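# Flip the gripper housing and return it to its tray

## Task

Flip the loose (unbolted) gripper housing upside down and set it back in its tray. Its two halves must be joined, and no more than about a fingernail's width of it may stick out past the tray's open side. The tray is free-standing: when you finish, all four of its feet must rest on the raised bench top, with no foot more than half over an edge. Everything must stay in place without the robot holding it. Finally, open the grippers and move the arms away.

## Robot and tools

Robot: two arms, left_arm and right_arm, each ending in a two-finger gripper. The names do not refer to sides of a camera picture. left_arm sits on the +y side.

Frame: all positions use one shared scene frame. The origin is on the table surface midway between the arms, +x points out across the table, and +z points up. Orientations are quaternions written w first (qw, qx, qy, qz). A gripper's fingers extend along its own +z axis and close along its own y axis. The reported end_effector_position is the spot between the finger pads, roughly 1 cm short of the fingertips.

The 16-number row, used by both execute_actions and move: the first 8 numbers are for left_arm (x, y, z, qw, qx, qy, qz, opening) and the last 8 are for right_arm in the same order. Always send all 16, even when only one arm should move. x, y, z are an absolute target position in metres in the scene frame, not an offset. The quaternion is an absolute target orientation. Opening runs from -1 (closed) to +1 (fully open, 0.094 m). For an arm that should stay still, repeat its whole pose from the last result before it stopped, together with the opening it should keep. To hold an orientation steady, keep resending the same quaternion rather than copying the reported one, which drifts.

execute_actions: argument "actions" is a list holding zero or one item, plus an optional "pictures" boolean (pictures come by default). An empty list only reports the current state. {"rows": [...], "steps": n} applies one row per control step (1/30 s each), with 1 to 15 rows and steps up to 15 (default 15). If there are fewer rows than steps, the last row is repeated. {"steps": n} with no rows is a wait of up to 300 steps, counted from the previous result, so your thinking time is included. A call is refused, and nothing is sent, if a target lies more than 0.6 m from that arm's last reported position along any gripper axis.

Per-step limits: each step, the commanded pose is clipped to within 70 mm and 16 degrees of the measured pose. Damped inverse kinematics then drives the joints there, favouring position over orientation. Once an action ends, the arm only continues to its last clipped pose, not to your far target. Read the result and send the remainder. Arms usually settle about a centimetre or more off target, mostly low. The elbow never fully straightens.

move: "target" is one 16-number row of absolute poses. "speed" is the top path speed in m/s, from 0.002 to 0.5 (default 0.25); rotation is capped at twice that in rad/s. Each gripper travels in a straight line and turns the shorter way. Both paths finish together and last 0.5 to 10 s; longer paths are cut off at 10 s. The opening is applied at the start. Paths ignore obstacles and the other arm, and grippers may lag, wander, or overshoot the speed, especially at full reach. The result adds a "move:" line giving the ending (done, off_target, moving, held, fault) and the distance from each gripper to its pose. If only one arm is named, the other finished normally. limits=paced means the target was clipped. limits=held means some steps were blocked, after which the arm may jump faster than the set speed.

wait: "seconds" from 0 to 10. Nothing new is sent; the arms keep heading to their last clipped poses, and fingers finish opening or closing.

zoom_image: "camera" is one of cam_head_left, cam_head_right, cam_left_wrist, cam_right_wrist (all 504x504). "region" is [x0, y0, x1, y1] in pixels, with the top-left corner at (0, 0), at most 504 by 504. It shows an enlarged view of that camera's latest image.

finished_scene: "scene" is the current scene number. Call it only after the housing and tray are settled and the arms have let go and moved away. Replying without any tool call also ends things.

Reading results: the state line gives each gripper's position and quaternion. Printed positions can be inaccurate, more so at long reach. grip_measured is the measured finger opening on the command scale; the last Joint positions value is the opening in metres. Readings may be off by about 1 mm, with a constant offset for each gripper. To grip firmly, command about 0.03 below grip_measured; command less below it for a softer hold. Each pad pushes with about 50 to 62 N at most, less on very thin parts. "pose unreachable" means the clearance check altered or blocked that arm's command, and HELD flags each step where that happened. A "Hand target" line shows where the controller is currently steering each gripper. FAULT lines report an arm stop. Joint torques are noisy and offset, so do not read them as contact forces. Joint ranges (rad): waist -2.880 to 2.880, shoulder 0.000 to 3.142, elbow 0.000 to 3.019, wrist pitch -1.693 to 1.571, wrist yaw -1.571 to 1.571, wrist roll -2.094 to 2.094.

Heat: holding loads warms the motors, even while idle in thought. MOTOR HOT appears at 85 °C. At 100 °C the arm and its gripper go limp and drop whatever they hold (OVER-TEMPERATURE FAULT), so do not hold loads longer than needed.

Timing: the simulation keeps running while you think and write, so longer replies let more time pass.

Avoid: knocking or placing anything off the table, which fails the job. Also avoid dropping or letting parts slip, fast impacts, targets set deep past a contact (they press hard), and letting the arms collide or push on each other. The tray is loose, so do not shove it toward a bench edge. Expect occasional brief tugs on a held part or pushes on loose items, and check the pictures before releasing.

Each tool is called after "Request:" as a command line: name --argument value for each argument, lists and objects as JSON in quotes; but a table of rows of numbers goes row by row, as --pt "numbers of a row", without its own name.

## Session

Request:
execute_actions --actions '[]'

Scene clock: 0.00 s of 5467.00 s.
left_arm: end_effector_position=(+0.9109, +0.5671, +0.1686) grip_measured=+1.000 end_effector_quat_wxyz=(+0.628, -0.307, +0.715, +0.035) | right_arm: end_effector_position=(+0.1318, +0.1288, +0.2506) grip_measured=+1.000 end_effector_quat_wxyz=(-0.064, +0.649, -0.756, -0.058)
Joint positions: left_arm=[ 0.305  2.366  2.028  0.121 -0.213 -0.396  0.094] | right_arm=[ 1.35   1.331  1.274 -1.345 -0.032 -0.159  0.094]
Joint velocities: left_arm=[ 0.005  0.005 -0.027 -0.007 -0.022  0.007  0.   ] | right_arm=[ 0.005 -0.005  0.002 -0.002  0.037 -0.022  0.   ]
Joint torques (N m, as the arm reports them, + toward a larger angle): no reading
Hand target (left_arm): +0.915, +0.568, +0.184; +0.639, -0.305, +0.705, +0.033
Hand target (right_arm): +0.134, +0.135, +0.259; +0.073, -0.648, +0.755, +0.063

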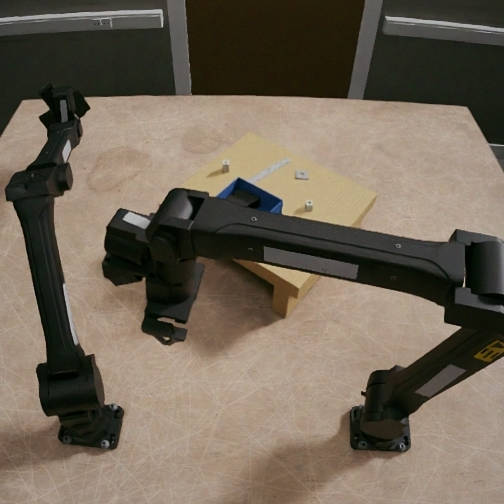

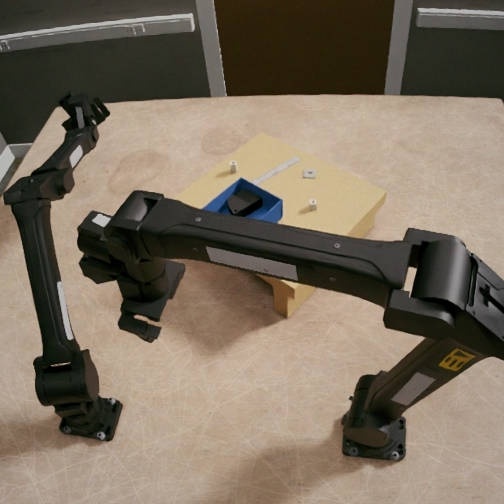

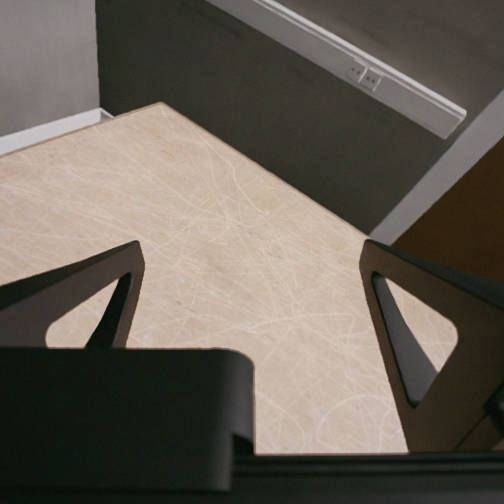

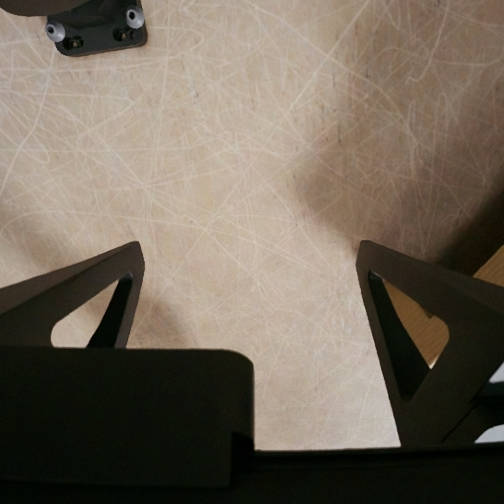

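Request:
move --target '[0.35,0.5,0.3,0.2,0,0.98,0,1,0.3,-0.45,0.3,0.1,0,0.995,0,1]'

Scene clock: 5.80 s of 5467.00 s.
left_arm: end_effector_position=(+0.3541, +0.4978, +0.2993) grip_measured=+1.000 end_effector_quat_wxyz=(+0.201, -0.005, +0.980, +0.004) | right_arm: end_effector_position=(+0.2907, -0.4513, +0.2795) grip_measured=+1.000 end_effector_quat_wxyz=(+0.089, +0.001, +0.996, -0.006)
Joint positions: left_arm=[ 0.665  1.149  1.209 -1.287  0.216  0.556  0.094] | right_arm=[-0.514  1.115  1.171 -1.473 -0.091 -0.598  0.094]
Joint velocities: left_arm=[-0.005 -0.024  0.007  0.002  0.051  0.037  0.   ] | right_arm=[-0.015 -0.005 -0.012 -0.007  0.022  0.007  0.   ]
Joint torques (N m, as the arm reports them, + toward a larger angle): left_arm=[ 1.65 -8.   10.4   0.8   0.06  0.06] | right_arm=[ 0.33 -6.07 11.65  1.14 -0.24 -0.1 ]
Hand target (left_arm): +0.352, +0.499, +0.300; +0.197, -0.002, +0.980, +0.005
Hand target (right_arm): +0.302, -0.458, +0.300; +0.113, -0.002, +0.993, -0.020
Off the commanded pose (left_arm): 0.005 m, 1 deg.
Off the commanded pose (right_arm): 0.023 m, 1 deg.
move: off_target (right_arm)

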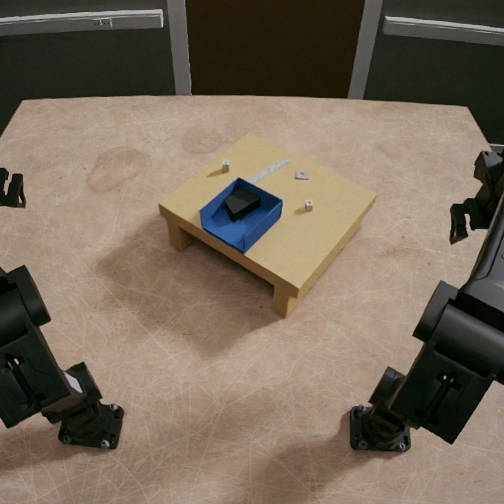

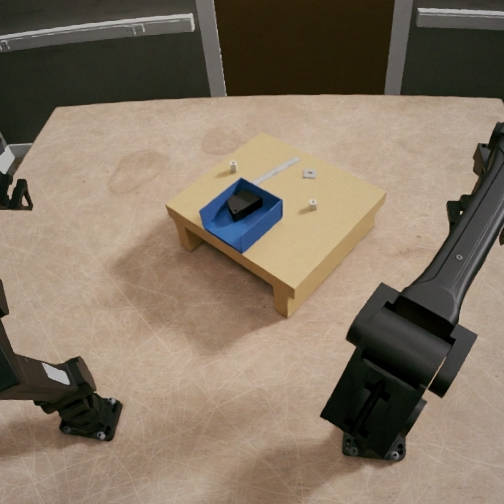

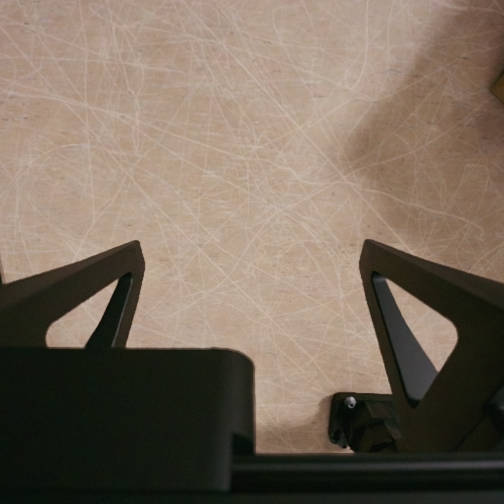

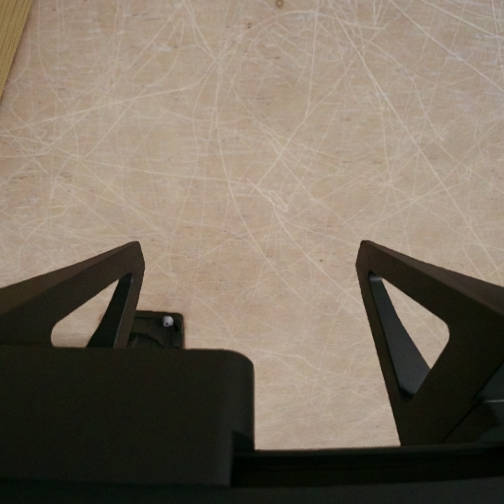

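Request:
zoom_image --camera "cam_head_right" --region '[160, 140, 340, 290]'

Request:
zoom_image --camera "cam_head_left" --region '[160, 140, 340, 290]'

Region (160, 140, 340, 290) of cam_head_right's 504x504 image, scaled by 2.800, with more detail than that image has.

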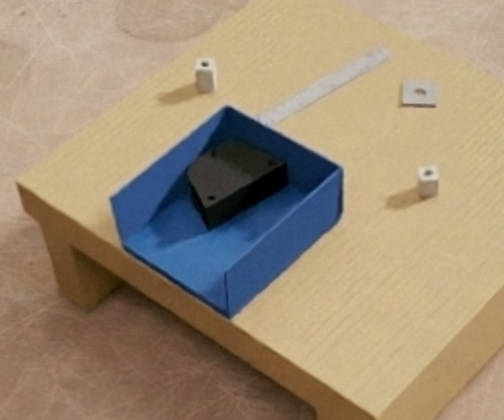

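Region (160, 140, 340, 290) of cam_head_left's 504x504 image, scaled by 2.800, with more detail than that image has.

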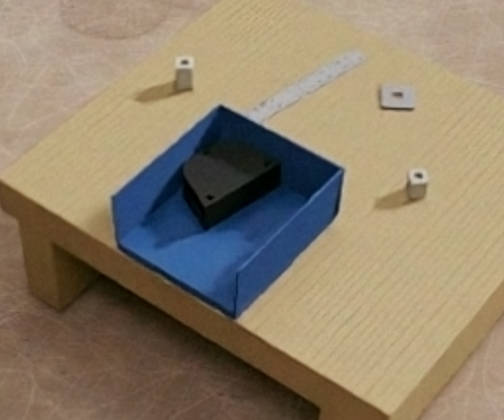

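Request:
move --target '[0.42,0.04,0.33,0.1,0,0.995,0,1,0.2907,-0.4513,0.2795,0.089,0,0.996,0,1]'

Scene clock: 14.33 s of 5467.00 s.
left_arm: end_effector_position=(+0.4148, +0.0351, +0.3099) grip_measured=+1.000 end_effector_quat_wxyz=(+0.086, +0.009, +0.996, -0.001) | right_arm: end_effector_position=(+0.2914, -0.4504, +0.2796) grip_measured=+1.000 end_effector_quat_wxyz=(+0.091, +0.001, +0.996, -0.003)
Joint positions: left_arm=[-0.563  1.525  1.631 -1.536 -0.097 -0.599  0.094] | right_arm=[-0.514  1.115  1.171 -1.473 -0.098 -0.598  0.094]
Joint velocities: left_arm=[-0.005  0.005 -0.007  0.002 -0.007  0.007  0.   ] | right_arm=[-0.005 -0.005 -0.012  0.002 -0.051  0.007  0.   ]
Joint torques (N m, as the arm reports them, + toward a larger angle): left_arm=[  2.1  -13.59  13.35   0.4   -0.3   -0.11] | right_arm=[-0.17 -5.92  8.24  0.57 -0.25 -0.14]
Hand target (left_arm): +0.422, +0.034, +0.328; +0.100, -0.001, +0.995, -0.010
Hand target (right_arm): +0.291, -0.451, +0.279; +0.089, +0.000, +0.996, -0.000
Off the commanded pose (left_arm): 0.021 m, 2 deg.
Off the commanded pose (right_arm): 0.001 m, 0 deg.
After step 90, 3.13 s passed at rest.
move: off_target (left_arm)

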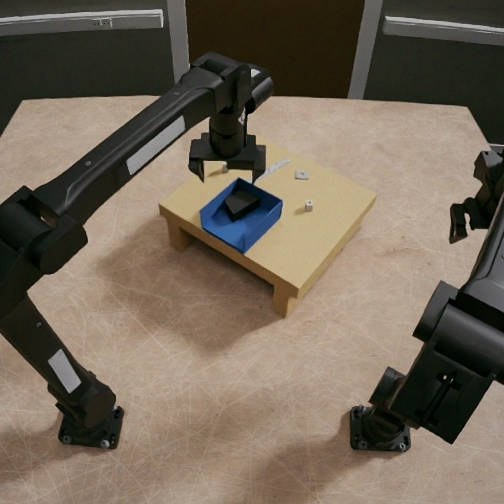

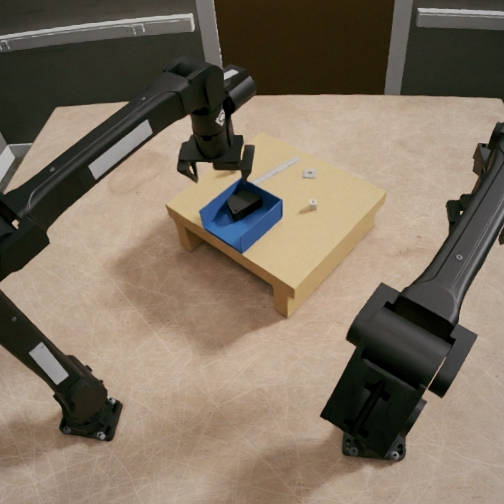

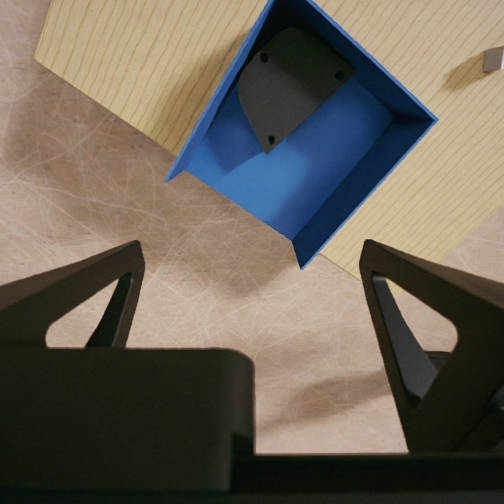

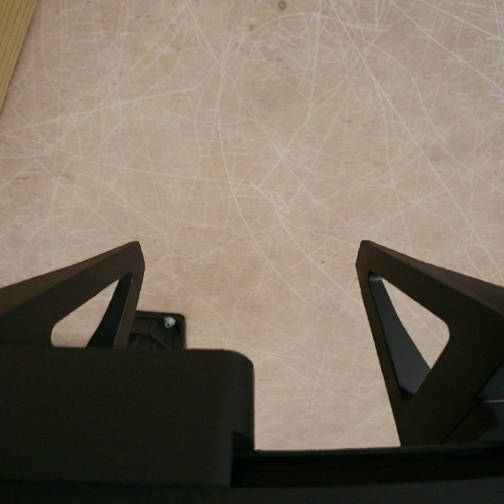

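Request:
move --target '[0.5,0.0,0.27,0.2,0.29,0.93,-0.06,1,0.2907,-0.4513,0.2795,0.089,0,0.996,0,1]'

Scene clock: 28.47 s of 5467.00 s.
left_arm: end_effector_position=(+0.4941, +0.0013, +0.2754) grip_measured=+1.000 end_effector_quat_wxyz=(+0.198, +0.288, +0.935, -0.060) | right_arm: end_effector_position=(+0.2914, -0.4504, +0.2796) grip_measured=+1.000 end_effector_quat_wxyz=(+0.091, +0.001, +0.996, -0.003)
Joint positions: left_arm=[-0.496  1.573  1.55  -1.132  0.015  0.037  0.094] | right_arm=[-0.514  1.115  1.171 -1.473 -0.098 -0.598  0.094]
Joint velocities: left_arm=[-0.015  0.015  0.002  0.007  0.007 -0.037  0.   ] | right_arm=[-0.015 -0.015  0.002 -0.002  0.007  0.022  0.   ]
Joint torques (N m, as the arm reports them, + toward a larger angle): left_arm=[  1.73 -15.    10.15   2.02   0.06   0.  ] | right_arm=[-0.17 -5.84  8.24  0.57 -0.25 -0.14]
Hand target (left_arm): +0.501, +0.001, +0.271; +0.200, +0.291, +0.933, -0.060
Hand target (right_arm): +0.291, -0.451, +0.279; +0.089, +0.000, +0.996, -0.000
Off the commanded pose (left_arm): 0.008 m, 1 deg.
Off the commanded pose (right_arm): 0.001 m, 0 deg.
After step 90, 9.30 s passed at rest.
move: done

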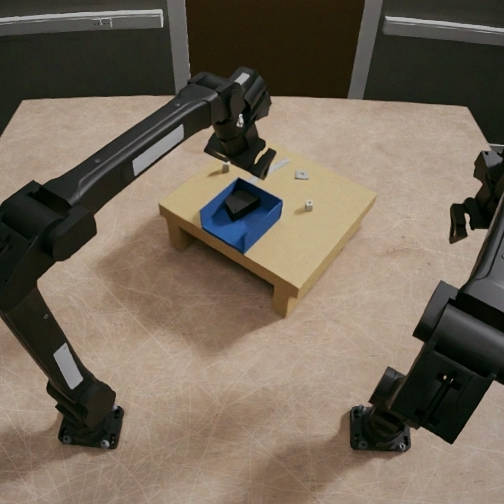

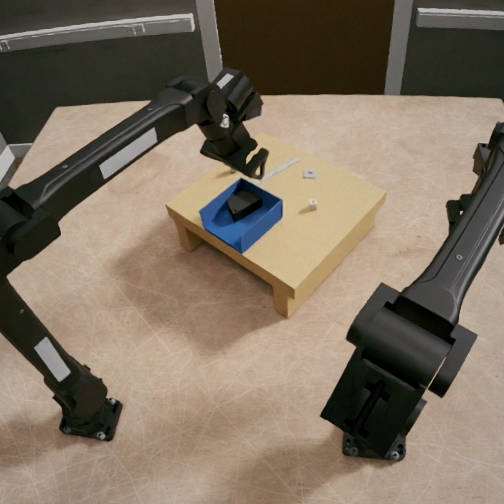

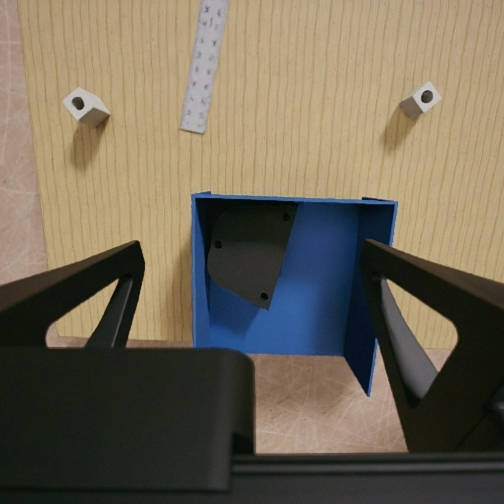

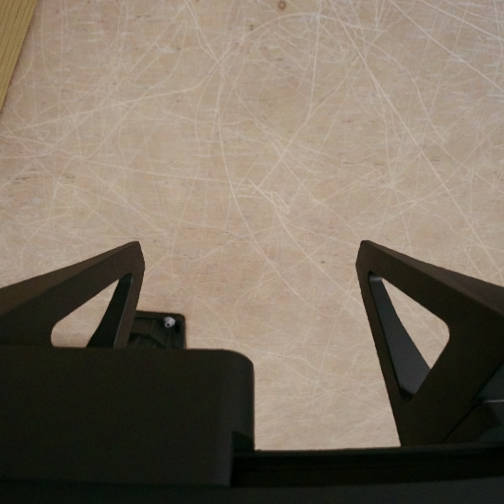

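Request:
zoom_image --camera "cam_head_right" --region '[170, 60, 320, 260]'

Request:
zoom_image --camera "cam_left_wrist" --region '[170, 170, 410, 400]'

Region (170, 60, 320, 260) of cam_head_right's 504x504 image, scaled by 2.520, with more detail than that image has; it fills the left 378 columns of this view, and the rest is white.

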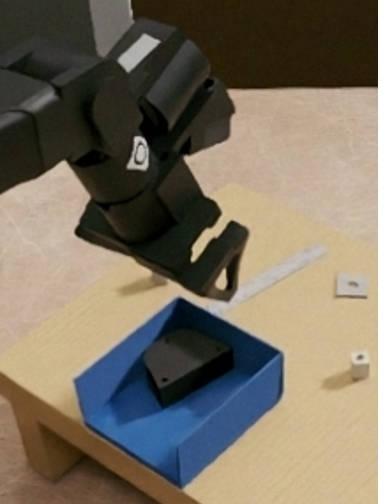

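Region (170, 170, 410, 400) of cam_left_wrist's 504x504 image, scaled by 2.100, with more detail than that image has; it fills the top 483 rows of this view, and the rest is white.

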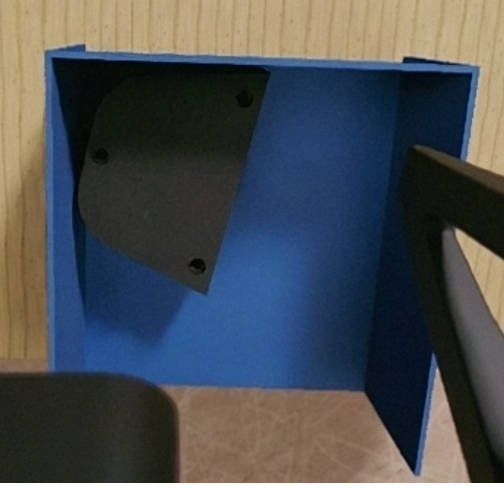

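Request:
move --target '[0.4115,0.031,0.22,0.1975,0.3063,0.9289,-0.0651,1,0.2907,-0.4513,0.2795,0.089,0,0.996,0,1]' --speed 0.15

Scene clock: 50.50 s of 5467.00 s.
left_arm: end_effector_position=(+0.4103, +0.0350, +0.2136) grip_measured=+1.000 end_effector_quat_wxyz=(+0.185, +0.305, +0.932, -0.060) | right_arm: end_effector_position=(+0.2914, -0.4504, +0.2796) grip_measured=+1.000 end_effector_quat_wxyz=(+0.091, +0.001, +0.996, -0.003)
Joint positions: left_arm=[-0.529  1.375  1.179 -0.984  0.015  0.04   0.094] | right_arm=[-0.514  1.115  1.171 -1.473 -0.098 -0.598  0.094]
Joint velocities: left_arm=[-0.005  0.005  0.007  0.022  0.037  0.007  0.   ] | right_arm=[-0.005 -0.005 -0.002  0.027  0.007 -0.037  0.   ]
Joint torques (N m, as the arm reports them, + toward a larger angle): left_arm=[  0.99 -13.09   9.72   1.73   0.04  -0.08] | right_arm=[-0.23 -5.97  8.24  0.58 -0.24 -0.14]
Hand target (left_arm): +0.412, +0.030, +0.220; +0.197, +0.306, +0.929, -0.066
Hand target (right_arm): +0.291, -0.451, +0.279; +0.089, +0.000, +0.996, -0.000
Off the commanded pose (left_arm): 0.008 m, 2 deg.
Off the commanded pose (right_arm): 0.001 m, 0 deg.
After step 90, 18.00 s passed at rest.
move: done

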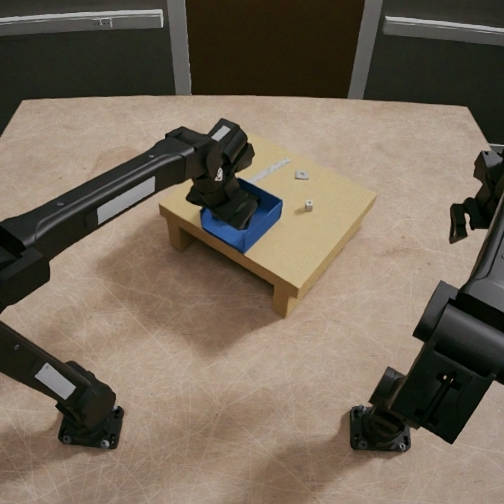

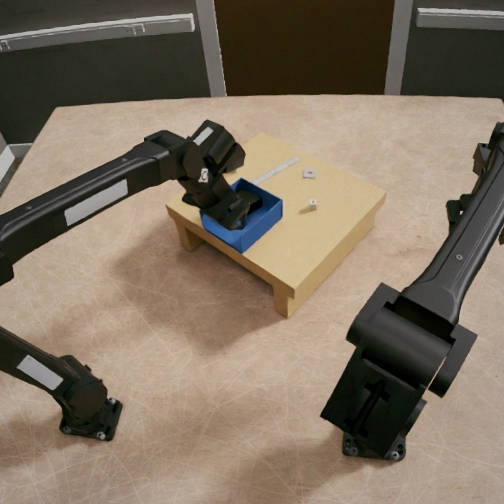

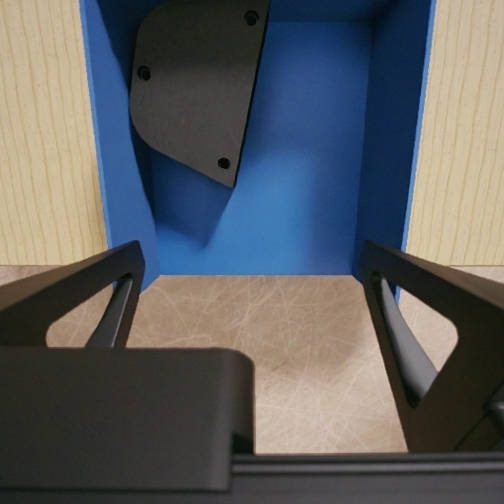

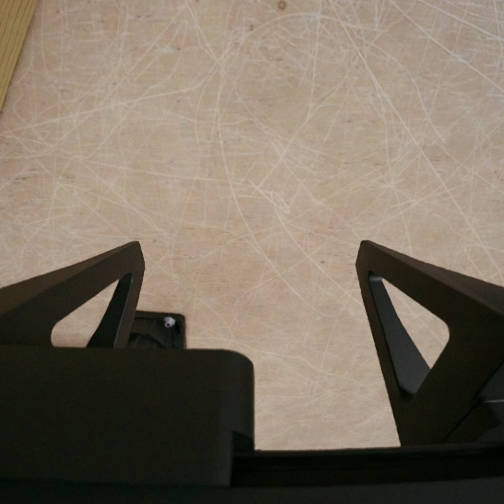

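Request:
move --target '[0.415,0.038,0.165,0.1975,0.3063,0.9289,-0.0651,1,0.2907,-0.4513,0.2795,0.089,0,0.996,0,1]' --speed 0.05

Scene clock: 56.43 s of 5467.00 s.
left_arm: end_effector_position=(+0.4095, +0.0352, +0.1737) grip_measured=+1.000 end_effector_quat_wxyz=(+0.199, +0.308, +0.928, -0.067) | right_arm: end_effector_position=(+0.2914, -0.4504, +0.2796) grip_measured=+1.000 end_effector_quat_wxyz=(+0.091, +0.001, +0.996, -0.003)
Joint positions: left_arm=[-0.527  1.384  1.072 -0.837  0.023  0.048  0.094] | right_arm=[-0.514  1.115  1.171 -1.473 -0.098 -0.598  0.094]
Joint velocities: left_arm=[ 0.005  0.005 -0.007  0.002  0.007 -0.066  0.   ] | right_arm=[-0.024 -0.015 -0.007  0.002 -0.066 -0.007  0.   ]
Joint torques (N m, as the arm reports them, + toward a larger angle): left_arm=[  2.28 -10.15   9.     2.12   0.02   0.03] | right_arm=[-0.21 -5.89  8.25  0.58 -0.24 -0.14]
Hand target (left_arm): +0.415, +0.038, +0.165; +0.198, +0.306, +0.929, -0.065
Hand target (right_arm): +0.291, -0.451, +0.279; +0.089, +0.000, +0.996, -0.000
Off the commanded pose (left_arm): 0.011 m, 0 deg.
Off the commanded pose (right_arm): 0.001 m, 0 deg.
After step 90, 1.73 s passed at rest.
move: off_target (left_arm)

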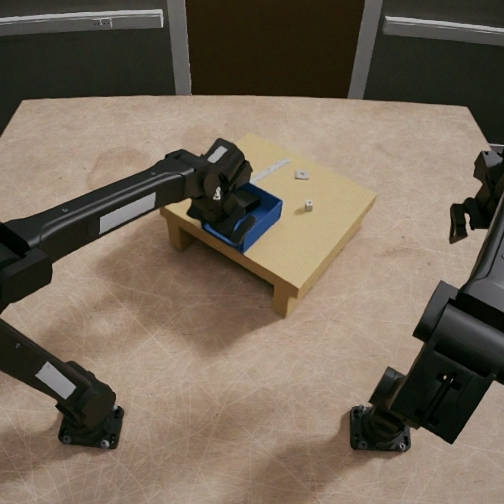

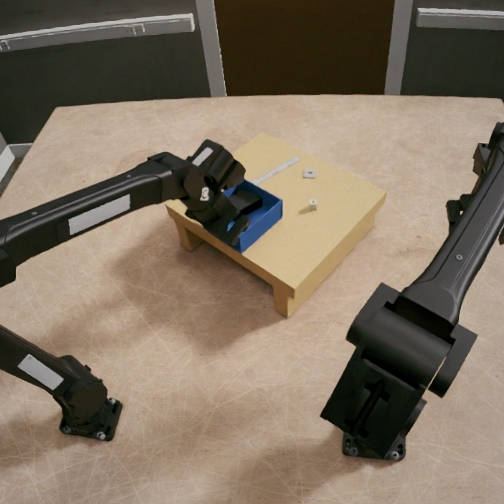

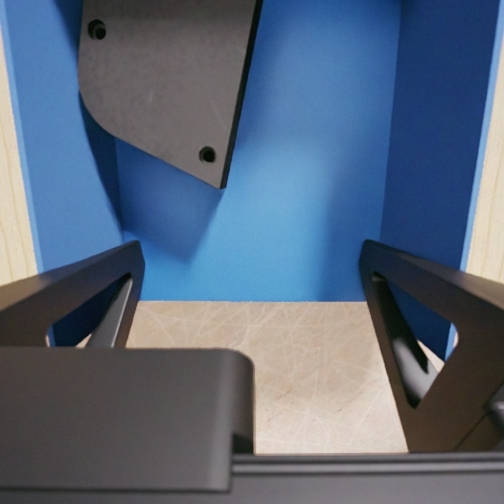

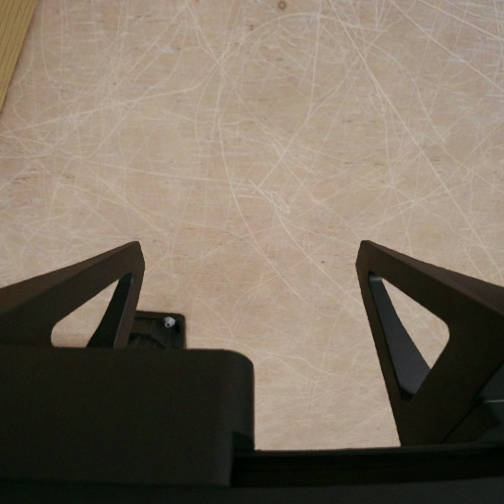

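Request:
zoom_image --camera "cam_head_left" --region '[170, 150, 300, 270]'

Region (170, 150, 300, 270) of cam_head_left's 504x504 image, scaled by 3.877, with more detail than that image has; it fills the top 465 rows of this view, and the rest is white.

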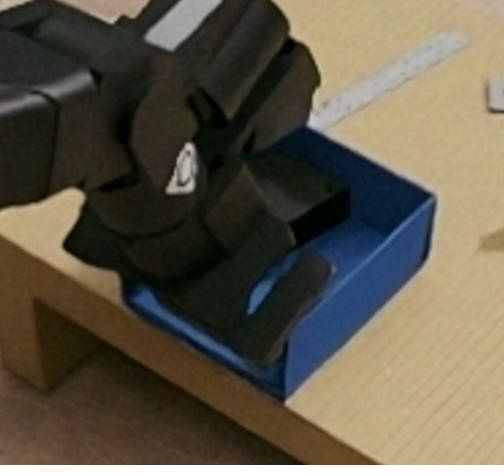

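Request:
move --target '[0.416,0.040,0.155,0.1975,0.3063,0.9289,-0.0651,1,0.2907,-0.4513,0.2795,0.089,0,0.996,0,1]' --speed 0.02

Scene clock: 65.63 s of 5467.00 s.
left_arm: end_effector_position=(+0.4110, +0.0342, +0.1725) grip_measured=+1.000 end_effector_quat_wxyz=(+0.206, +0.312, +0.925, -0.070) | right_arm: end_effector_position=(+0.2914, -0.4504, +0.2796) grip_measured=+1.000 end_effector_quat_wxyz=(+0.091, +0.001, +0.996, -0.003)
Joint positions: left_arm=[-0.525  1.381  1.061 -0.813  0.028  0.059  0.094] | right_arm=[-0.514  1.115  1.171 -1.473 -0.098 -0.598  0.094]
Joint velocities: left_arm=[-0.015 -0.005 -0.002 -0.002 -0.037  0.007  0.   ] | right_arm=[-0.005 -0.005 -0.007 -0.002  0.022 -0.066  0.   ]
Joint torques (N m, as the arm reports them, + toward a larger angle): left_arm=[ 2.49 -9.24  8.17  2.32 -0.07 -0.02] | right_arm=[-0.19 -5.95  8.24  0.56 -0.25 -0.14]
Hand target (left_arm): +0.416, +0.040, +0.155; +0.197, +0.306, +0.929, -0.065
Hand target (right_arm): +0.291, -0.451, +0.279; +0.089, +0.000, +0.996, -0.000
Off the commanded pose (left_arm): 0.019 m, 1 deg.
Off the commanded pose (right_arm): 0.001 m, 0 deg.
After step 90, 4.97 s passed at rest.
move: off_target (left_arm)

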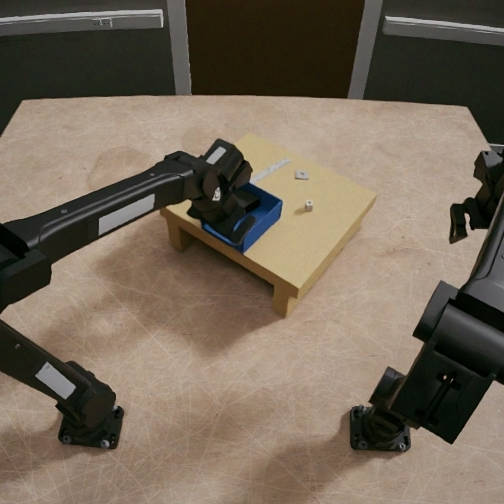

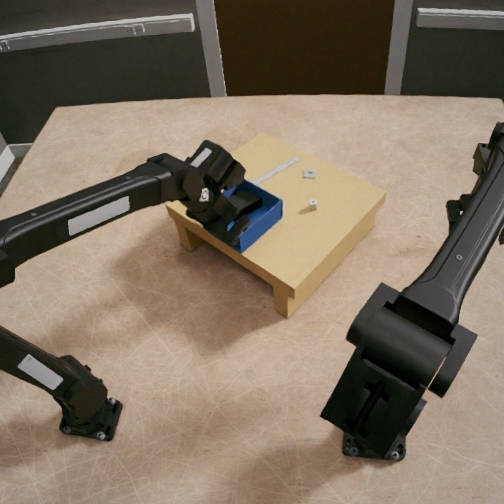

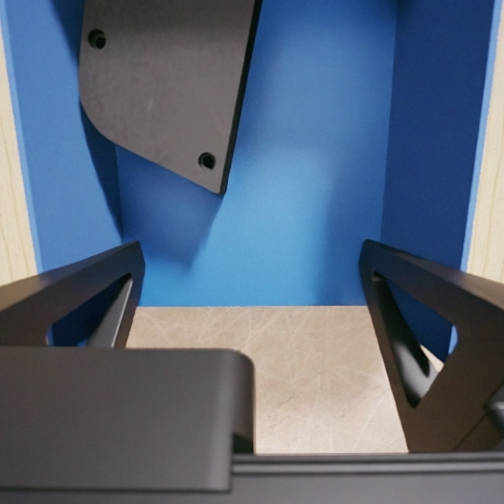

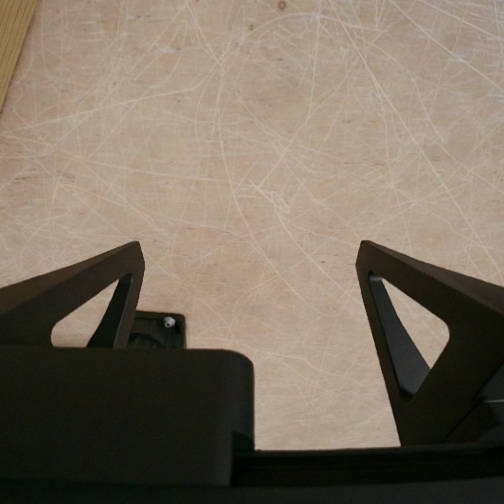

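Request:
move --target '[0.411,0.035,0.178,0.1975,0.3063,0.9289,-0.0651,0.2,0.2907,-0.4513,0.2795,0.089,0,0.996,0,1]' --speed 0.02

Request:
move --target '[0.411,0.035,0.15,0.1975,0.3063,0.9289,-0.0651,0.2,0.2907,-0.4513,0.2795,0.089,0,0.996,0,1]' --speed 0.02

Scene clock: 69.07 s of 5467.00 s.
left_arm: end_effector_position=(+0.4060, +0.0384, +0.1697) grip_measured=+0.202 end_effector_quat_wxyz=(+0.194, +0.311, +0.928, -0.065) | right_arm: end_effector_position=(+0.2914, -0.4504, +0.2796) grip_measured=+1.000 end_effector_quat_wxyz=(+0.091, +0.001, +0.996, -0.003)
Joint positions: left_arm=[-0.525  1.38   1.06  -0.839  0.023  0.055  0.056] | right_arm=[-0.514  1.115  1.171 -1.473 -0.098 -0.598  0.094]
Joint velocities: left_arm=[-0.005 -0.005 -0.022 -0.002 -0.022  0.007  0.   ] | right_arm=[-0.005  0.005  0.007 -0.002  0.022 -0.037  0.   ]
Joint torques (N m, as the arm reports them, + toward a larger angle): left_arm=[  1.17 -11.01  11.52   0.83  -0.16  -0.17] | right_arm=[-0.22 -5.96  8.25  0.58 -0.24 -0.14]
Hand target (left_arm): +0.411, +0.035, +0.178; +0.198, +0.306, +0.929, -0.065
Hand target (right_arm): +0.291, -0.451, +0.279; +0.089, +0.000, +0.996, -0.000
Off the commanded pose (left_arm): 0.010 m, 1 deg.
Off the commanded pose (right_arm): 0.001 m, 0 deg.
move: done

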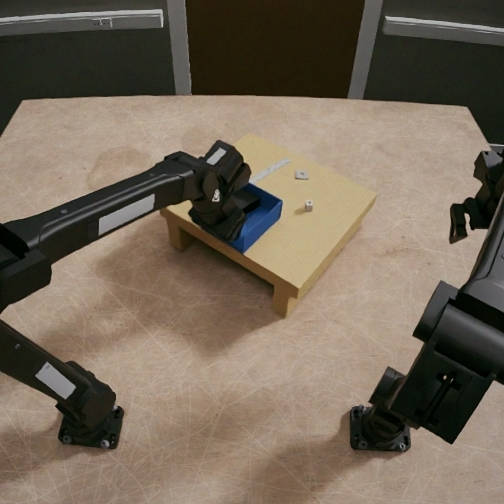

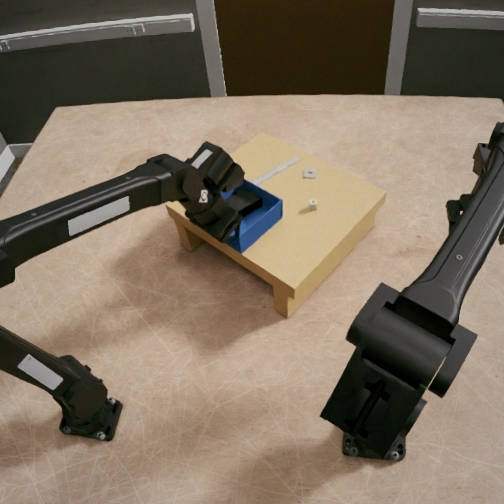

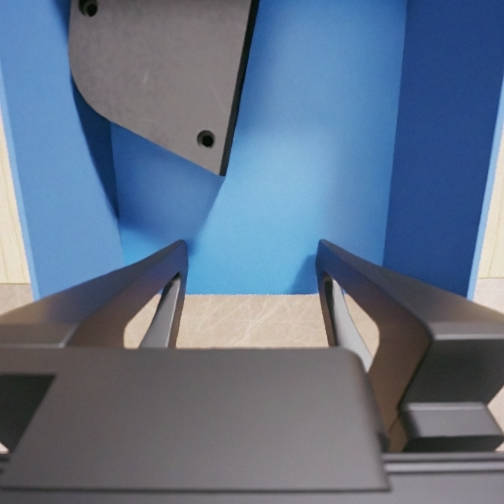

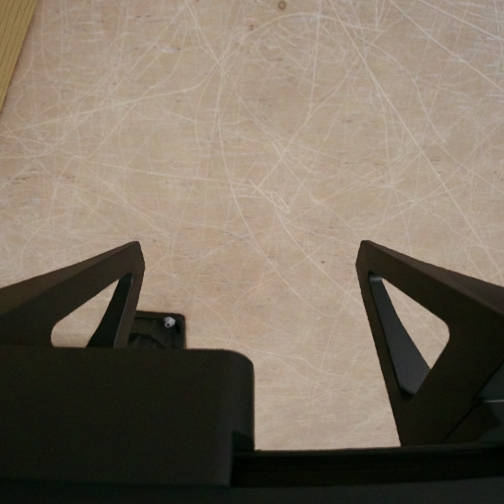

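Scene clock: 70.33 s of 5467.00 s.
left_arm: end_effector_position=(+0.4122, +0.0343, +0.1694) grip_measured=+0.202 end_effector_quat_wxyz=(+0.213, +0.309, +0.924, -0.070) | right_arm: end_effector_position=(+0.2914, -0.4504, +0.2796) grip_measured=+1.000 end_effector_quat_wxyz=(+0.091, +0.001, +0.996, -0.003)
Joint positions: left_arm=[-0.525  1.38   1.048 -0.787  0.023  0.053  0.056] | right_arm=[-0.514  1.115  1.171 -1.473 -0.098 -0.598  0.094]
Joint velocities: left_arm=[-0.005 -0.015 -0.007  0.002  0.007 -0.051  0.001] | right_arm=[-0.005 -0.015 -0.002 -0.002 -0.022  0.037  0.   ]
Joint torques (N m, as the arm reports them, + toward a larger angle): left_arm=[ 0.87 -8.87  8.18  1.87 -0.16 -0.12] | right_arm=[-0.25 -5.89  8.24  0.55 -0.25 -0.15]
Hand target (left_arm): +0.411, +0.035, +0.150; +0.198, +0.306, +0.929, -0.065
Hand target (right_arm): +0.291, -0.451, +0.279; +0.089, +0.000, +0.996, -0.000
Off the commanded pose (left_arm): 0.019 m, 2 deg.
Off the commanded pose (right_arm): 0.001 m, 0 deg.
move: off_target (left_arm)

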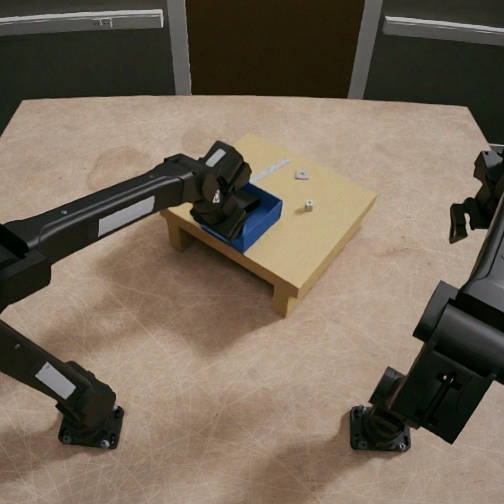

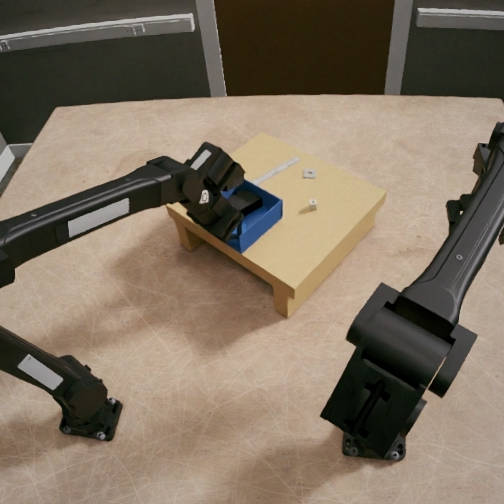

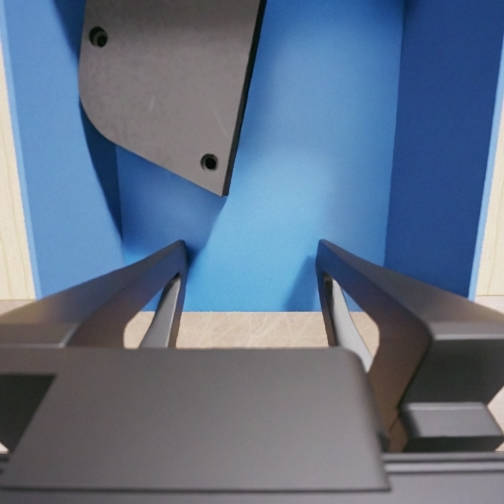

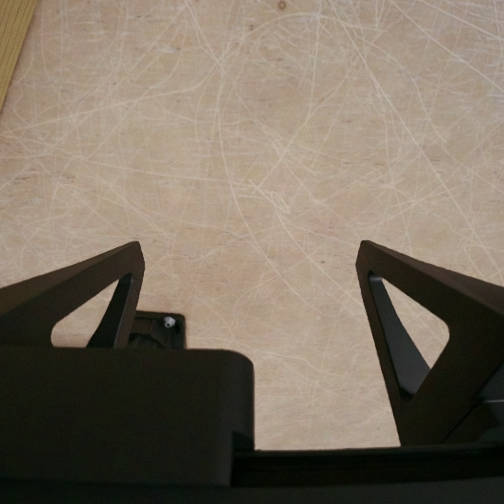

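Request:
move --target '[0.420,0.046,0.186,0.1975,0.3063,0.9289,-0.0651,0.5,0.2907,-0.4513,0.2795,0.089,0,0.996,0,1]' --speed 0.03

Scene clock: 75.23 s of 5467.00 s.
left_arm: end_effector_position=(+0.4076, +0.0502, +0.1698) grip_measured=+0.498 end_effector_quat_wxyz=(+0.186, +0.306, +0.932, -0.062) | right_arm: end_effector_position=(+0.2914, -0.4504, +0.2796) grip_measured=+1.000 end_effector_quat_wxyz=(+0.091, +0.001, +0.996, -0.003)
Joint positions: left_arm=[-0.5    1.376  1.061 -0.863  0.03   0.068  0.07 ] | right_arm=[-0.514  1.115  1.171 -1.473 -0.098 -0.598  0.094]
Joint velocities: left_arm=[-0.005 -0.015  0.007  0.017 -0.037  0.022  0.001] | right_arm=[-0.015  0.005 -0.012 -0.002 -0.095 -0.007  0.   ]
Joint torques (N m, as the arm reports them, + toward a larger angle): left_arm=[  2.05 -10.69  12.94   0.77   0.07   0.12] | right_arm=[-0.28 -5.87  8.24  0.56 -0.25 -0.14]
Hand target (left_arm): +0.419, +0.047, +0.186; +0.198, +0.306, +0.929, -0.065
Hand target (right_arm): +0.291, -0.451, +0.279; +0.089, +0.000, +0.996, -0.000
Off the commanded pose (left_arm): 0.021 m, 1 deg.
Off the commanded pose (right_arm): 0.001 m, 0 deg.
After step 90, 0.90 s passed at rest.
move: off_target (left_arm)

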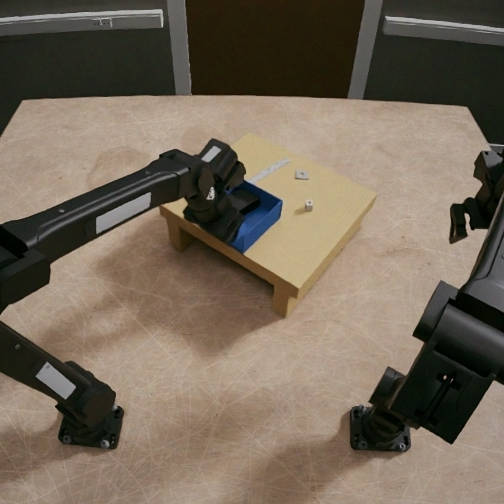

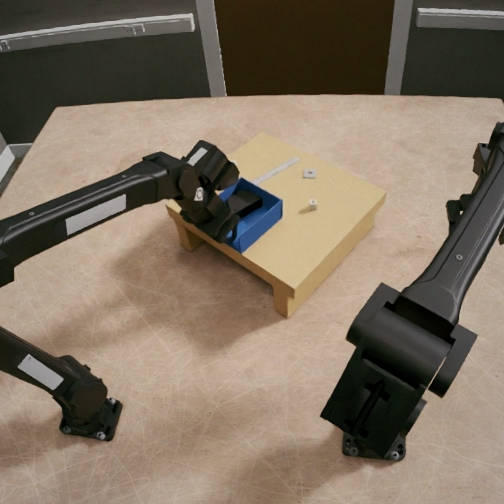

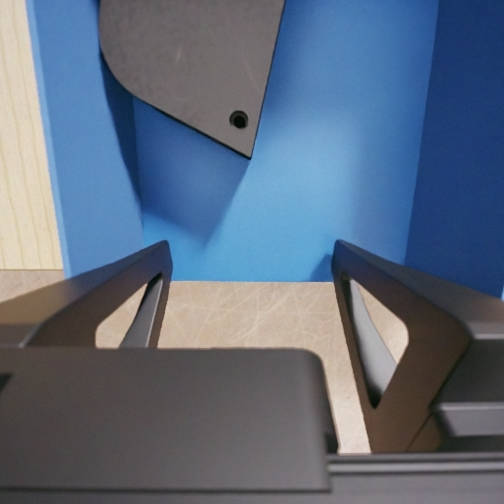

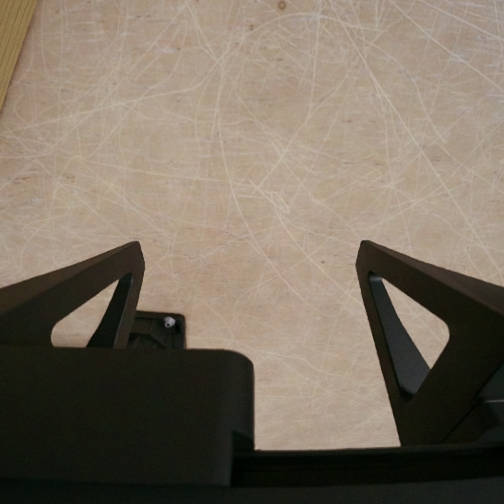

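Request:
move --target '[0.453,0.024,0.193,0.1975,0.3063,0.9289,-0.0651,0.5,0.2907,-0.4513,0.2795,0.089,0,0.996,0,1]' --speed 0.03

Scene clock: 82.43 s of 5467.00 s.
left_arm: end_effector_position=(+0.4394, +0.0299, +0.1796) grip_measured=+0.498 end_effector_quat_wxyz=(+0.188, +0.306, +0.931, -0.063) | right_arm: end_effector_position=(+0.2914, -0.4504, +0.2796) grip_measured=+1.000 end_effector_quat_wxyz=(+0.091, +0.001, +0.996, -0.003)
Joint positions: left_arm=[-0.5    1.463  1.177 -0.887  0.032  0.068  0.07 ] | right_arm=[-0.514  1.115  1.171 -1.473 -0.098 -0.598  0.094]
Joint velocities: left_arm=[ 0.005 -0.005 -0.017  0.007  0.037 -0.022  0.   ] | right_arm=[-0.015 -0.024 -0.012 -0.012 -0.037 -0.037  0.   ]
Joint torques (N m, as the arm reports them, + toward a larger angle): left_arm=[  1.67 -11.57  13.4    0.92   0.03   0.03] | right_arm=[-0.3  -5.88  8.25  0.57 -0.25 -0.14]
Hand target (left_arm): +0.452, +0.025, +0.193; +0.198, +0.306, +0.929, -0.065
Hand target (right_arm): +0.291, -0.451, +0.279; +0.089, +0.000, +0.996, -0.000
Off the commanded pose (left_arm): 0.020 m, 1 deg.
Off the commanded pose (right_arm): 0.001 m, 0 deg.
After step 90, 2.03 s passed at rest.
move: off_target (left_arm)

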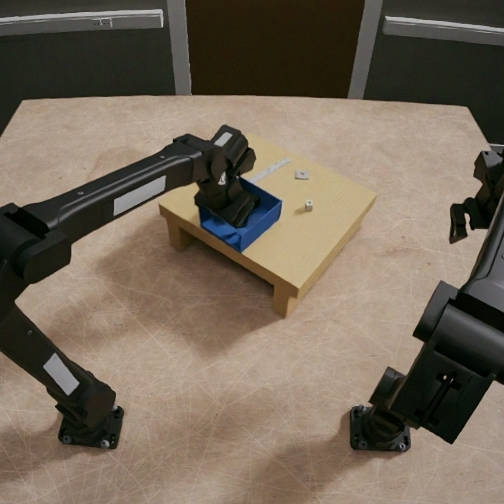

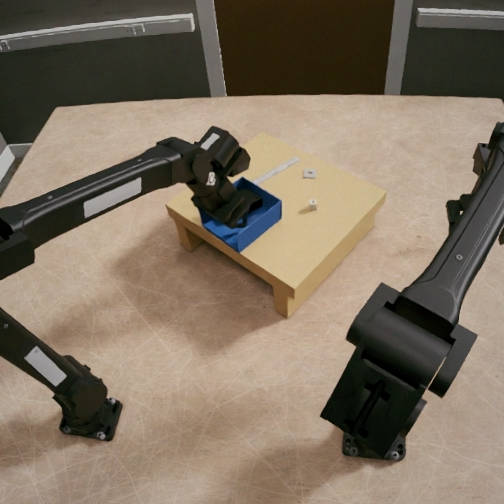

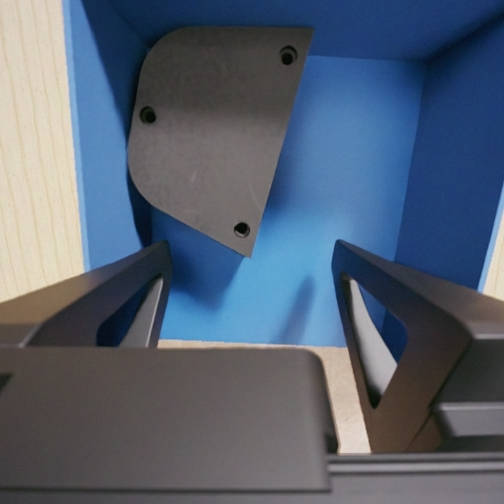

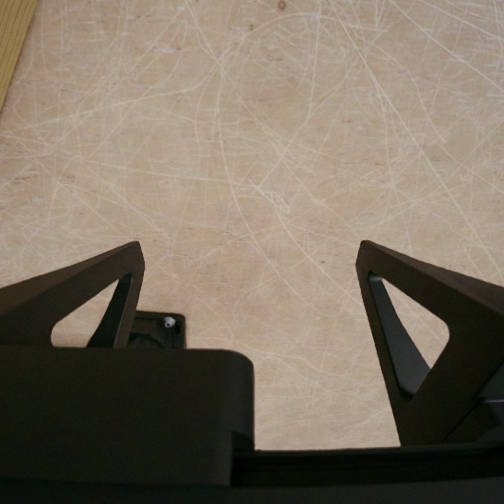

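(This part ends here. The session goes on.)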